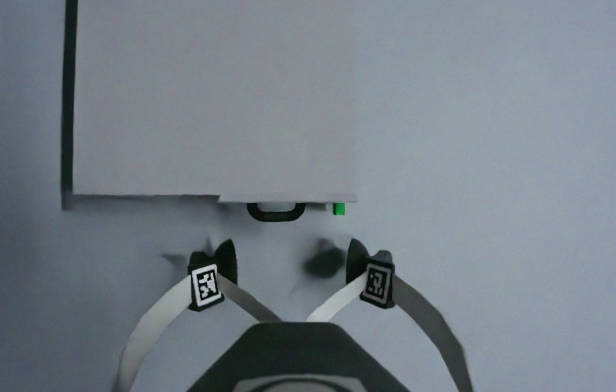

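>>> execute_actions:
  actions:
    - {"r1":{"joints":{"arm_m":0.479},"contact_limits":{"arm_m":0.1},"pace":"slow"},"r2":{"base":{"translate_m":-1.82},"joints":{"lift_m":1.06},"pace":"max"}}
  cameras: []

>>> execute_actions:
  actions:
    - {"r1":{"joints":{"gripper_m":0.03},"pace":"slow"},"r2":{"base":{"rotate_rad":-1.557}}}
  cameras: ["r1_wrist_camera","r2_head_camera"]

Scene clock: 168.73 s.
r1.base_odometry: x=+0.761 y=-2.441 heading=+2.692 (m, m, rad; r1's odometry frame)
r1.turned_by_wheels: +0.000 (rad since the last result)
r1.turned_by_imu: +0.001 (rad since the last result)
r1.base_tilt: forward=-0.1 right=-0.4 (deg)
r1.lidar_m: 0.35 0.35 1.25 1.18 1.23 1.66 1.62 1.68 2.27 2.91 0.55 0.39
r1.base_status: not commanded
r1.joint_positions: lift_m=+0.906 arm_m=+0.477 wrist_yaw_rad=-0.002 wrist_pitch_rad=+1.505 wrist_roll_rad=+0.050 gripper_m=+0.062
r1.joint_status: all done
r1.motor_effort: lift_m=+18(18) arm_m=+10(10) wrist_yaw_rad=+5(5) wrist_pitch_rad=-14(15) wrist_roll_rad=-2(1) gripper_m=-1(4) wheel_0=+0(0) wheel_1=+1(0) wheel_2=-1(1) (%)
r1.contact_limits: arm_m 0.1
r1.hand_pose: x=+0.6668 y=-0.0875 z=+0.7965 quat_wxyz=(+0.730, +0.019, +0.683, -0.018) (m; r1's base frame)
r1.wrist_depth_mm: 250 208 211 213 260 265 266 / 250 208 211 213 260 264 267 / 250 208 211 213 263 265 268 / 251 209 212 213 262 265 270 / 251 253 213 233 263 264 267 / 251 254 199 259 260 265 268 / 251 252 255 - 263 266 267
r2.base_odometry: x=+0.098 y=+2.620 heading=-0.534 (m, m, rad; r2's odometry frame)
r2.turned_by_wheels: +0.000 (rad since the last result)
r2.turned_by_imu: -0.002 (rad since the last result)
r2.base_tilt: forward=+0.1 right=-0.2 (deg)
r2.lidar_m: 2.24 2.29 1.66 1.59 1.66 1.93 1.86 0.57 0.39 0.37 0.39 0.55
r2.base_status: done
r2.joint_positions: lift_m=+1.060 arm_m=+0.021 wrist_yaw_rad=+0.000 wrist_pitch_rad=+1.570 wrist_roll_rad=+0.040 gripper_m=+0.005
r2.joint_status: all done
r2.motor_effort: lift_m=+24(28) arm_m=-7(8) wrist_yaw_rad=+0(0) wrist_pitch_rad=-1(2) wrist_roll_rad=-2(3) gripper_m=-24(24) wheel_0=-2(10) wheel_1=-1(10) wheel_2=+0(15) (%)
r2.hand_pose: x=+0.1924 y=-0.0874 z=+0.9493 quat_wxyz=(+0.707, +0.014, +0.707, -0.014) (m; r2's base frame)
r2.wrist_depth_mm: 1160 1138 1160 1160 1160 1160 415 / 1160 1160 1160 1160 1138 1182 415 / 1160 1160 1138 204 1160 1160 413 / 1138 1160 1160 203 1160 1160 415 / 1160 1138 1138 203 1160 1160 421 / 1138 1160 196 203 198 991 427 / 1160 1138 1160 108 1160 1160 798
pictures: none
No camera images: the call's "cameras" was empty. Leave "cameras" out to get every camera's image.

Scene clock: 171.10 s.
r1.base_odometry: x=+0.761 y=-2.441 heading=+2.692 (m, m, rad; r1's odometry frame)
r1.turned_by_wheels: +0.000 (rad since the last result)
r1.turned_by_imu: +0.000 (rad since the last result)
r1.base_tilt: forward=+0.0 right=-0.3 (deg)
r1.lidar_m: 0.36 0.37 1.25 1.19 1.24 1.63 1.61 1.67 2.26 2.91 0.56 0.38
r1.base_status: not commanded
r1.joint_positions: lift_m=+0.906 arm_m=+0.477 wrist_yaw_rad=+0.000 wrist_pitch_rad=+1.502 wrist_roll_rad=+0.050 gripper_m=+0.030
r1.joint_status: all done
r1.motor_effort: lift_m=+19(19) arm_m=+10(11) wrist_yaw_rad=+0(4) wrist_pitch_rad=-7(15) wrist_roll_rad=-3(2) gripper_m=-11(10) wheel_0=+1(1) wheel_1=+0(1) wheel_2=-1(1) (%)
r1.hand_pose: x=+0.6679 y=-0.0874 z=+0.7965 quat_wxyz=(+0.731, +0.018, +0.682, -0.017) (m; r1's base frame)
r1.wrist_depth_mm: 251 208 210 213 260 264 266 / 249 208 210 213 260 263 266 / 249 208 210 213 262 263 267 / 250 208 210 212 260 264 266 / 250 252 212 216 260 265 267 / 251 253 196 257 193 264 266 / 251 253 254 - 263 264 266
r2.base_odometry: x=+0.098 y=+2.620 heading=-2.091 (m, m, rad; r2's odometry frame)
r2.turned_by_wheels: -1.556 (rad since the last result)
r2.turned_by_imu: -1.570 (rad since the last result)
r2.base_tilt: forward=+0.2 right=-0.2 (deg)
r2.lidar_m: 0.26 0.38 0.58 2.21 2.22 1.65 1.57 1.70 1.93 1.86 0.54 0.27
r2.base_status: done
r2.joint_positions: lift_m=+1.060 arm_m=+0.021 wrist_yaw_rad=+0.000 wrist_pitch_rad=+1.570 wrist_roll_rad=+0.040 gripper_m=+0.005
r2.joint_status: not commanded
r2.motor_effort: lift_m=+24(24) arm_m=-8(7) wrist_yaw_rad=+0(0) wrist_pitch_rad=+0(0) wrist_roll_rad=-2(2) gripper_m=-24(24) wheel_0=+3(7) wheel_1=+1(8) wheel_2=+4(9) (%)
r2.hand_pose: x=+0.1924 y=-0.0874 z=+0.9493 quat_wxyz=(+0.707, +0.014, +0.707, -0.014) (m; r2's base frame)
r2.wrist_depth_mm: 413 413 413 415 413 413 413 / 413 413 413 430 1160 1160 931 / 1160 1138 1008 204 1160 1160 1160 / 1138 1160 1138 203 1160 1160 1160 / 1138 1138 1160 203 1138 1160 1160 / 1160 1138 196 203 198 1160 1160 / 1160 1160 1138 108 1160 1138 1138
pictures: r1_wrist_camera, r2_head_camera
camera_calibration (this result's frames):
r1_wrist_camera: T_world_to_cam=[[-0.0500434, -0.998293, 0.0300984, -0.0857957], [-0.998406, 0.0492164, -0.027617, 0.739037], [0.0260886, -0.0314325, -0.999165, 1.00405], [0, 0, 0, 1]] pos_world=[0.707371, -0.0904622, 1.02621]
Images, in order (width x height): r1_wrist_camera 616x392, r2_head_camera 420x560.

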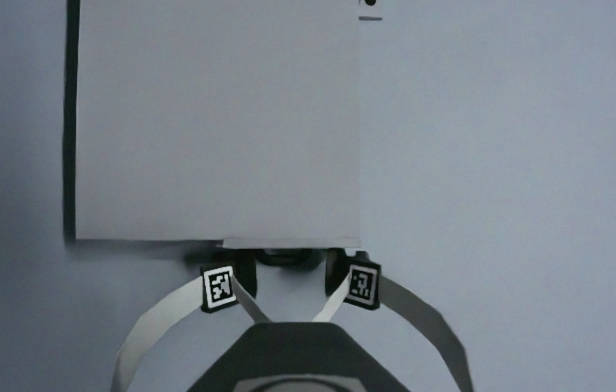

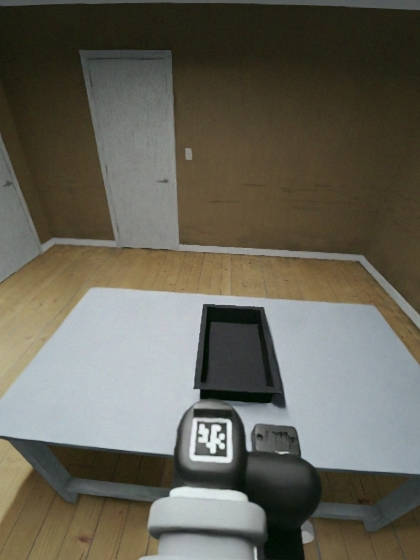

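>>> execute_actions:
  actions: []
  cameras: ["r1_wrist_camera","r2_wrist_camera","r2_head_camera"]

Scene clock: 171.87 s.
r1.base_odometry: x=+0.761 y=-2.441 heading=+2.692 (m, m, rad; r1's odometry frame)
r1.turned_by_wheels: +0.000 (rad since the last result)
r1.turned_by_imu: +0.000 (rad since the last result)
r1.base_tilt: forward=+0.0 right=-0.4 (deg)
r1.lidar_m: 0.37 0.36 1.26 1.18 1.22 1.68 1.62 1.69 2.26 2.91 0.56 0.39
r1.base_status: not commanded
r1.joint_positions: lift_m=+0.906 arm_m=+0.477 wrist_yaw_rad=+0.000 wrist_pitch_rad=+1.502 wrist_roll_rad=+0.050 gripper_m=+0.030
r1.joint_status: all done
r1.motor_effort: lift_m=+19(19) arm_m=+10(11) wrist_yaw_rad=-1(4) wrist_pitch_rad=-7(15) wrist_roll_rad=-2(2) gripper_m=-10(10) wheel_0=+1(1) wheel_1=+1(1) wheel_2=-1(1) (%)
r1.hand_pose: x=+0.6679 y=-0.0874 z=+0.7965 quat_wxyz=(+0.731, +0.018, +0.682, -0.017) (m; r1's base frame)
r1.wrist_depth_mm: 250 208 210 213 262 264 265 / 251 208 211 213 262 265 266 / 251 208 211 213 262 264 267 / 251 208 211 212 260 264 266 / 251 252 212 218 262 265 266 / 252 253 196 258 195 265 265 / 250 251 254 - 262 265 266
r2.base_odometry: x=+0.098 y=+2.620 heading=-2.091 (m, m, rad; r2's odometry frame)
r2.turned_by_wheels: +0.000 (rad since the last result)
r2.turned_by_imu: +0.000 (rad since the last result)
r2.base_tilt: forward=+0.1 right=-0.2 (deg)
r2.lidar_m: 0.26 0.38 0.57 2.19 2.23 1.66 1.61 1.68 1.94 1.86 0.53 0.29
r2.base_status: done
r2.joint_positions: lift_m=+1.060 arm_m=+0.021 wrist_yaw_rad=+0.000 wrist_pitch_rad=+1.570 wrist_roll_rad=+0.040 gripper_m=+0.005
r2.joint_status: not commanded
r2.motor_effort: lift_m=+24(24) arm_m=-7(7) wrist_yaw_rad=+0(0) wrist_pitch_rad=+0(0) wrist_roll_rad=+0(2) gripper_m=-24(24) wheel_0=+3(7) wheel_1=+1(8) wheel_2=+4(9) (%)
r2.hand_pose: x=+0.1924 y=-0.0874 z=+0.9493 quat_wxyz=(+0.707, +0.014, +0.707, -0.014) (m; r2's base frame)
r2.wrist_depth_mm: 415 413 413 413 413 413 415 / 410 410 413 430 1138 1160 917 / 1160 1160 1008 203 1160 1138 1160 / 1138 1138 1160 203 1138 1160 1182 / 1160 1160 1138 203 1160 1138 1160 / 1160 1160 196 203 198 1160 1160 / 1160 1138 1160 108 1138 1138 1160
pictures: r1_wrist_camera, r2_head_camera, r2_wrist_camera
camera_calibration (this result's frames):
r1_wrist_camera: T_world_to_cam=[[-0.0500432, -0.998293, 0.0300984, -0.0857959], [-0.998406, 0.0492162, -0.027617, 0.739037], [0.0260886, -0.0314325, -0.999165, 1.00405], [0, 0, 0, 1]] pos_world=[0.707371, -0.0904622, 1.02621]
r2_wrist_camera: T_world_to_cam=[[-0.0751743, -0.997093, 0.0124499, -0.0889402], [-0.997168, 0.0751397, -0.00322548, 0.263919], [0.00228062, -0.0126571, -0.999917, 1.18042], [0, 0, 0, 1]] pos_world=[0.253793, -0.0935717, 1.18228]
Images, in order (width x height): r1_wrist_camera 616x392, r2_head_camera 420x560, r2_wrist_camera 616x392.

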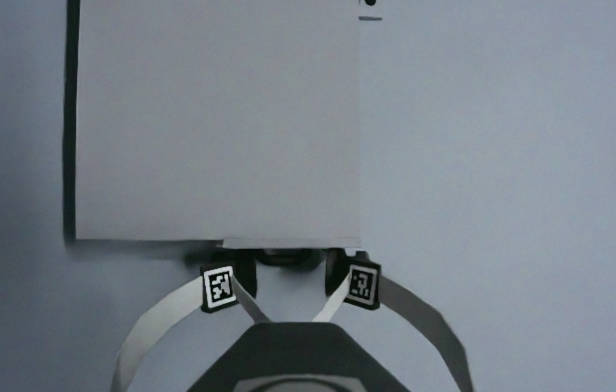

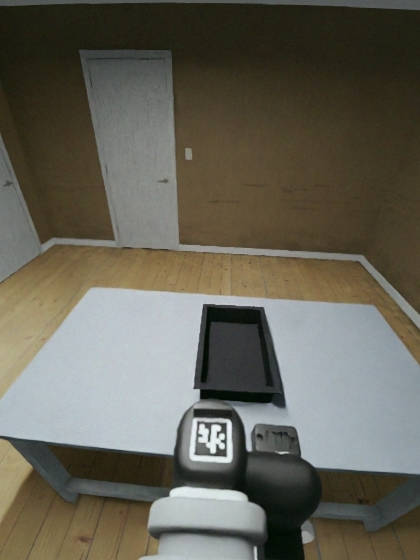

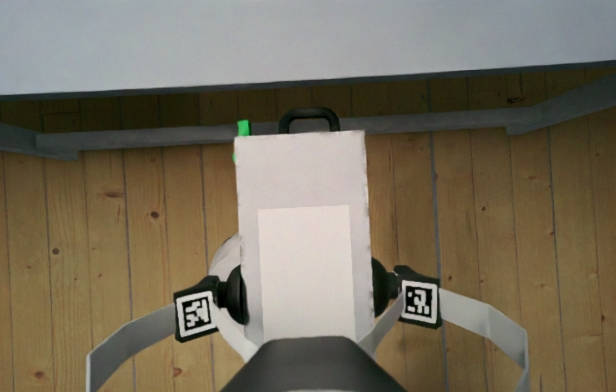

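>>> execute_actions:
  actions:
    - {"r1":{"base":{"strafe_m":0.004},"joints":{"gripper_m":-0.005,"lift_m":0.896,"arm_m":0.483},"pace":"slow"},"r2":{"base":{"translate_m":0.08},"joints":{"lift_m":1.13,"arm_m":0.12}}}
  cameras: []

>>> execute_actions:
  actions:
    - {"r1":{"joints":{"gripper_m":-0.036,"lift_m":0.889},"pace":"slow"},"r2":{"joints":{"arm_m":0.40}}}
  cameras: ["r1_wrist_camera","r2_wrist_camera","r2_head_camera"]

Scene clock: 173.67 s.
r1.base_odometry: x=+0.759 y=-2.445 heading=+2.692 (m, m, rad; r1's odometry frame)
r1.turned_by_wheels: +0.000 (rad since the last result)
r1.turned_by_imu: +0.000 (rad since the last result)
r1.base_tilt: forward=+0.0 right=-0.4 (deg)
r1.lidar_m: 0.36 0.36 1.24 1.16 1.22 1.65 1.62 1.69 2.26 2.89 0.54 0.37
r1.base_status: done
r1.joint_positions: lift_m=+0.896 arm_m=+0.481 wrist_yaw_rad=-0.004 wrist_pitch_rad=+1.510 wrist_roll_rad=+0.050 gripper_m=-0.004
r1.joint_status: all done
r1.on_its_own: wrist_pitch_rad is at rest, and its effort (-29) is outside its rest range (-23 to +23)
r1.motor_effort: lift_m=+19(20) arm_m=+12(16) wrist_yaw_rad=+9(10) wrist_pitch_rad=-29(29) wrist_roll_rad=+0(0) gripper_m=-23(20) wheel_0=-2(5) wheel_1=+2(1) wheel_2=-4(5) (%)
r1.hand_pose: x=+0.6691 y=-0.0875 z=+0.7864 quat_wxyz=(+0.728, +0.019, +0.685, -0.018) (m; r1's base frame)
r1.wrist_depth_mm: 237 196 198 200 250 252 254 / 237 197 198 201 250 252 256 / 238 196 199 202 250 253 255 / 238 197 199 202 250 253 256 / 239 242 200 205 250 254 256 / 240 242 187 249 188 253 257 / 241 243 245 - 252 254 257
r2.base_odometry: x=+0.058 y=+2.551 heading=-2.090 (m, m, rad; r2's odometry frame)
r2.turned_by_wheels: +0.000 (rad since the last result)
r2.turned_by_imu: +0.001 (rad since the last result)
r2.base_tilt: forward=+0.1 right=-0.2 (deg)
r2.lidar_m: 0.28 0.30 0.45 2.20 2.35 1.75 1.67 1.79 1.95 1.87 0.39 0.30
r2.base_status: done
r2.joint_positions: lift_m=+1.130 arm_m=+0.119 wrist_yaw_rad=+0.000 wrist_pitch_rad=+1.570 wrist_roll_rad=+0.040 gripper_m=+0.005
r2.joint_status: all done
r2.motor_effort: lift_m=+25(27) arm_m=+8(7) wrist_yaw_rad=-1(1) wrist_pitch_rad=+0(5) wrist_roll_rad=-1(1) gripper_m=-25(24) wheel_0=+3(10) wheel_1=+1(7) wheel_2=-2(10) (%)
r2.hand_pose: x=+0.2899 y=-0.0874 z=+1.0192 quat_wxyz=(+0.707, +0.014, +0.707, -0.014) (m; r2's base frame)
r2.wrist_depth_mm: 480 480 477 480 477 480 480 / 480 480 439 477 480 480 480 / 480 480 480 204 480 484 484 / 480 480 480 204 480 480 480 / 1205 1205 1205 203 1229 1229 1229 / 1205 1205 196 203 198 1205 1229 / 1205 1229 1229 108 1229 1229 1205
pictures: none
No camera images: the call's "cameras" was empty. Leave "cameras" out to get every camera's image.

Scene clock: 175.63 s.
r1.base_odometry: x=+0.759 y=-2.445 heading=+2.692 (m, m, rad; r1's odometry frame)
r1.turned_by_wheels: +0.000 (rad since the last result)
r1.turned_by_imu: +0.000 (rad since the last result)
r1.base_tilt: forward=-0.1 right=-0.3 (deg)
r1.lidar_m: 0.36 0.35 1.25 1.18 1.23 1.66 1.60 1.67 2.26 2.91 0.54 0.38
r1.base_status: not commanded
r1.joint_positions: lift_m=+0.889 arm_m=+0.481 wrist_yaw_rad=-0.004 wrist_pitch_rad=+1.510 wrist_roll_rad=+0.050 gripper_m=-0.035
r1.joint_status: all done
r1.on_its_own: wrist_pitch_rad is at rest, and its effort (-30) is outside its rest range (-23 to +23)
r1.motor_effort: lift_m=+19(18) arm_m=+11(12) wrist_yaw_rad=+11(10) wrist_pitch_rad=-30(32) wrist_roll_rad=-1(0) gripper_m=-28(27) wheel_0=-1(2) wheel_1=+2(2) wheel_2=-4(4) (%)
r1.hand_pose: x=+0.6689 y=-0.0875 z=+0.7794 quat_wxyz=(+0.728, +0.020, +0.685, -0.019) (m; r1's base frame)
r1.wrist_depth_mm: 230 189 191 193 241 245 247 / 231 189 191 193 242 245 248 / 231 190 192 195 244 245 249 / 233 191 191 195 243 246 249 / 233 234 193 195 243 246 249 / 233 236 182 241 182 247 250 / 235 237 238 - 245 247 250
r2.base_odometry: x=+0.058 y=+2.551 heading=-2.090 (m, m, rad; r2's odometry frame)
r2.turned_by_wheels: +0.000 (rad since the last result)
r2.turned_by_imu: +0.000 (rad since the last result)
r2.base_tilt: forward=+0.2 right=-0.2 (deg)
r2.lidar_m: 0.26 0.32 0.45 2.18 2.34 1.75 1.68 1.79 1.94 1.87 0.39 0.29
r2.base_status: not commanded
r2.joint_positions: lift_m=+1.130 arm_m=+0.399 wrist_yaw_rad=+0.000 wrist_pitch_rad=+1.570 wrist_roll_rad=+0.040 gripper_m=+0.005
r2.joint_status: all done
r2.motor_effort: lift_m=+25(26) arm_m=+8(10) wrist_yaw_rad=-1(1) wrist_pitch_rad=+1(2) wrist_roll_rad=+0(0) gripper_m=-24(23) wheel_0=+3(3) wheel_1=+1(1) wheel_2=-1(2) (%)
r2.hand_pose: x=+0.5698 y=-0.0874 z=+1.0192 quat_wxyz=(+0.707, +0.014, +0.707, -0.014) (m; r2's base frame)
r2.wrist_depth_mm: 480 480 449 477 469 480 480 / 477 480 477 477 477 480 480 / 477 477 466 204 477 480 480 / 477 477 402 203 439 480 480 / 477 477 389 203 402 477 480 / 477 477 196 203 198 480 480 / 477 477 477 108 477 480 477
pictures: r1_wrist_camera, r2_head_camera, r2_wrist_camera
camera_calibration (this result's frames):
r1_wrist_camera: T_world_to_cam=[[-0.0535964, -0.998097, 0.0304928, -0.0832072], [-0.9984, 0.0530115, -0.0196774, 0.733723], [0.0180235, -0.0314987, -0.999341, 0.992424], [0, 0, 0, 1]] pos_world=[0.710203, -0.0906846, 1.00875]
r2_wrist_camera: T_world_to_cam=[[-0.0749643, -0.997109, 0.0124201, -0.0615301], [-0.997183, 0.0749247, -0.00362037, 0.64087], [0.00267933, -0.0126565, -0.999916, 1.24922], [0, 0, 0, 1]] pos_world=[0.631105, -0.0935584, 1.2522]
Images, in order (width x height): r1_wrist_camera 616x392, r2_head_camera 420x560, r2_wrist_camera 616x392.

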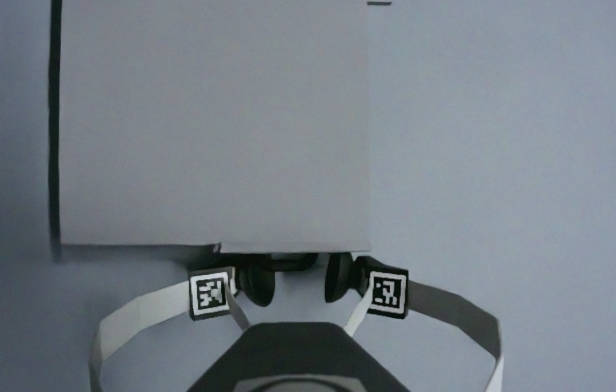

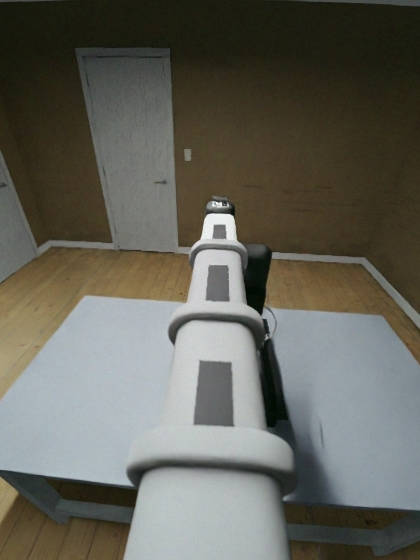

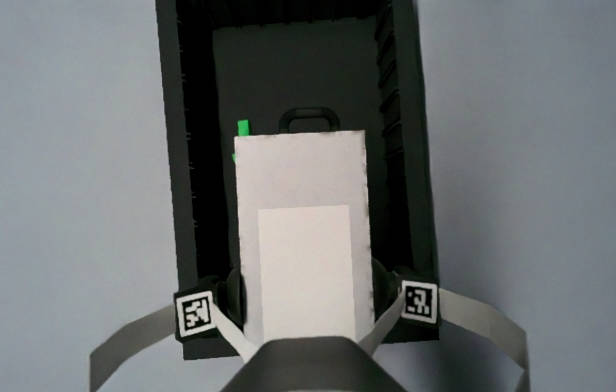

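>>> zoom_image:
  camera: "r2_wrist_camera"
  region: [130,0,470,392]

>>> execute_actions:
  actions:
    - {"r1":{"joints":{"arm_m":0.461},"pace":"slow"},"r2":{"joints":{"wrist_roll_rad":1.55,"arm_m":0.5,"lift_m":1.06}}}
  cameras: ["r1_wrist_camera","r2_wrist_camera"]

Region (130, 0, 470, 392) of r2_wrist_camera's 616x392 image, scaled by 1.286; it fills the left 437 columns of this view, and the rest is white.

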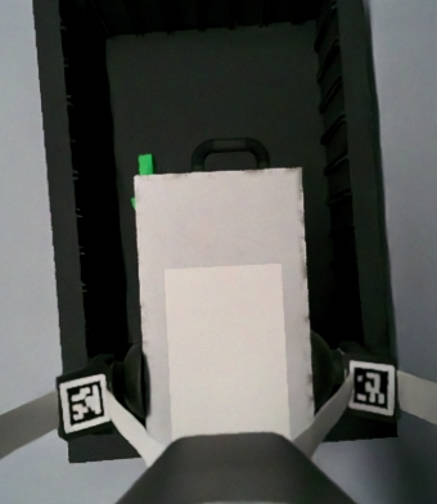

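Scene clock: 177.57 s.
r1.base_odometry: x=+0.759 y=-2.444 heading=+2.692 (m, m, rad; r1's odometry frame)
r1.turned_by_wheels: +0.000 (rad since the last result)
r1.turned_by_imu: +0.001 (rad since the last result)
r1.base_tilt: forward=+0.0 right=-0.4 (deg)
r1.lidar_m: 0.36 0.38 1.24 1.18 1.24 1.67 1.62 1.66 2.24 2.92 0.54 0.38
r1.base_status: not commanded
r1.joint_positions: lift_m=+0.889 arm_m=+0.464 wrist_yaw_rad=+0.007 wrist_pitch_rad=+1.480 wrist_roll_rad=+0.050 gripper_m=-0.035
r1.joint_status: all done
r1.on_its_own: wrist_yaw_rad is at rest, and its effort (-21) is outside its rest range (-13 to +13); wrist_pitch_rad is at rest, and its effort (+58) is outside its rest range (-23 to +23)
r1.motor_effort: lift_m=+21(22) arm_m=-16(17) wrist_yaw_rad=-21(20) wrist_pitch_rad=+58(56) wrist_roll_rad=+0(2) gripper_m=-29(28) wheel_0=-2(2) wheel_1=+0(2) wheel_2=+3(4) (%)
r1.hand_pose: x=+0.6615 y=-0.0872 z=+0.7798 quat_wxyz=(+0.738, +0.016, +0.674, -0.014) (m; r1's base frame)
r1.wrist_depth_mm: 240 196 198 202 250 253 255 / 238 196 198 200 250 252 255 / 236 195 197 199 248 252 254 / 236 194 196 199 248 250 252 / 235 237 196 200 246 250 252 / 235 235 184 242 185 248 250 / 234 236 238 - 244 246 248
r2.base_odometry: x=+0.058 y=+2.551 heading=-2.090 (m, m, rad; r2's odometry frame)
r2.turned_by_wheels: +0.000 (rad since the last result)
r2.turned_by_imu: +0.000 (rad since the last result)
r2.base_tilt: forward=+0.1 right=-0.2 (deg)
r2.lidar_m: 0.27 0.31 0.44 2.20 2.36 1.74 1.69 1.79 1.95 1.84 0.42 0.31
r2.base_status: not commanded
r2.joint_positions: lift_m=+1.060 arm_m=+0.499 wrist_yaw_rad=+0.000 wrist_pitch_rad=+1.570 wrist_roll_rad=+1.550 gripper_m=+0.005
r2.joint_status: all done
r2.motor_effort: lift_m=+20(25) arm_m=+8(9) wrist_yaw_rad=-1(1) wrist_pitch_rad=+0(1) wrist_roll_rad=+1(3) gripper_m=-24(25) wheel_0=+3(3) wheel_1=+1(1) wheel_2=-1(2) (%)
r2.hand_pose: x=+0.6698 y=-0.0874 z=+0.9497 quat_wxyz=(+0.506, +0.495, +0.505, -0.494) (m; r2's base frame)
r2.wrist_depth_mm: 410 407 410 410 410 410 407 / 410 410 410 410 410 410 410 / 407 332 322 204 366 338 410 / 410 387 407 204 404 384 410 / 410 384 404 203 410 387 410 / 407 336 196 203 197 322 410 / 407 336 359 108 373 349 410
pictures: r1_wrist_camera, r2_wrist_camera
camera_calibration (this result's frames):
r1_wrist_camera: T_world_to_cam=[[-0.0437388, -0.998623, 0.0289571, -0.0887375], [-0.997849, 0.0422517, -0.0501164, 0.748725], [0.0488239, -0.0310868, -0.998324, 0.971888], [0, 0, 0, 1]] pos_world=[0.695782, -0.0900373, 1.01035]
r2_wrist_camera: T_world_to_cam=[[-0.999836, 0.0139258, 0.0115455, 0.655538], [0.0138973, 0.9999, -0.0025393, 0.142915], [-0.0115797, -0.00237843, -0.99993, 1.18984], [0, 0, 0, 1]] pos_world=[0.667223, -0.149199, 1.18255]
Images, in order (width x height): r1_wrist_camera 616x392, r2_wrist_camera 616x392.

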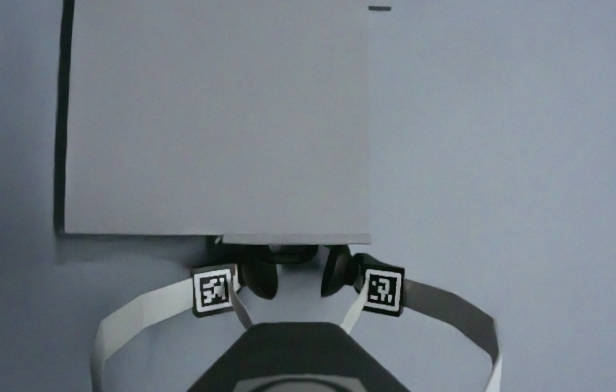

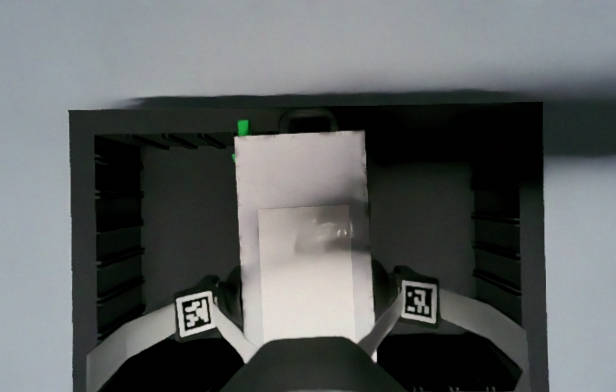

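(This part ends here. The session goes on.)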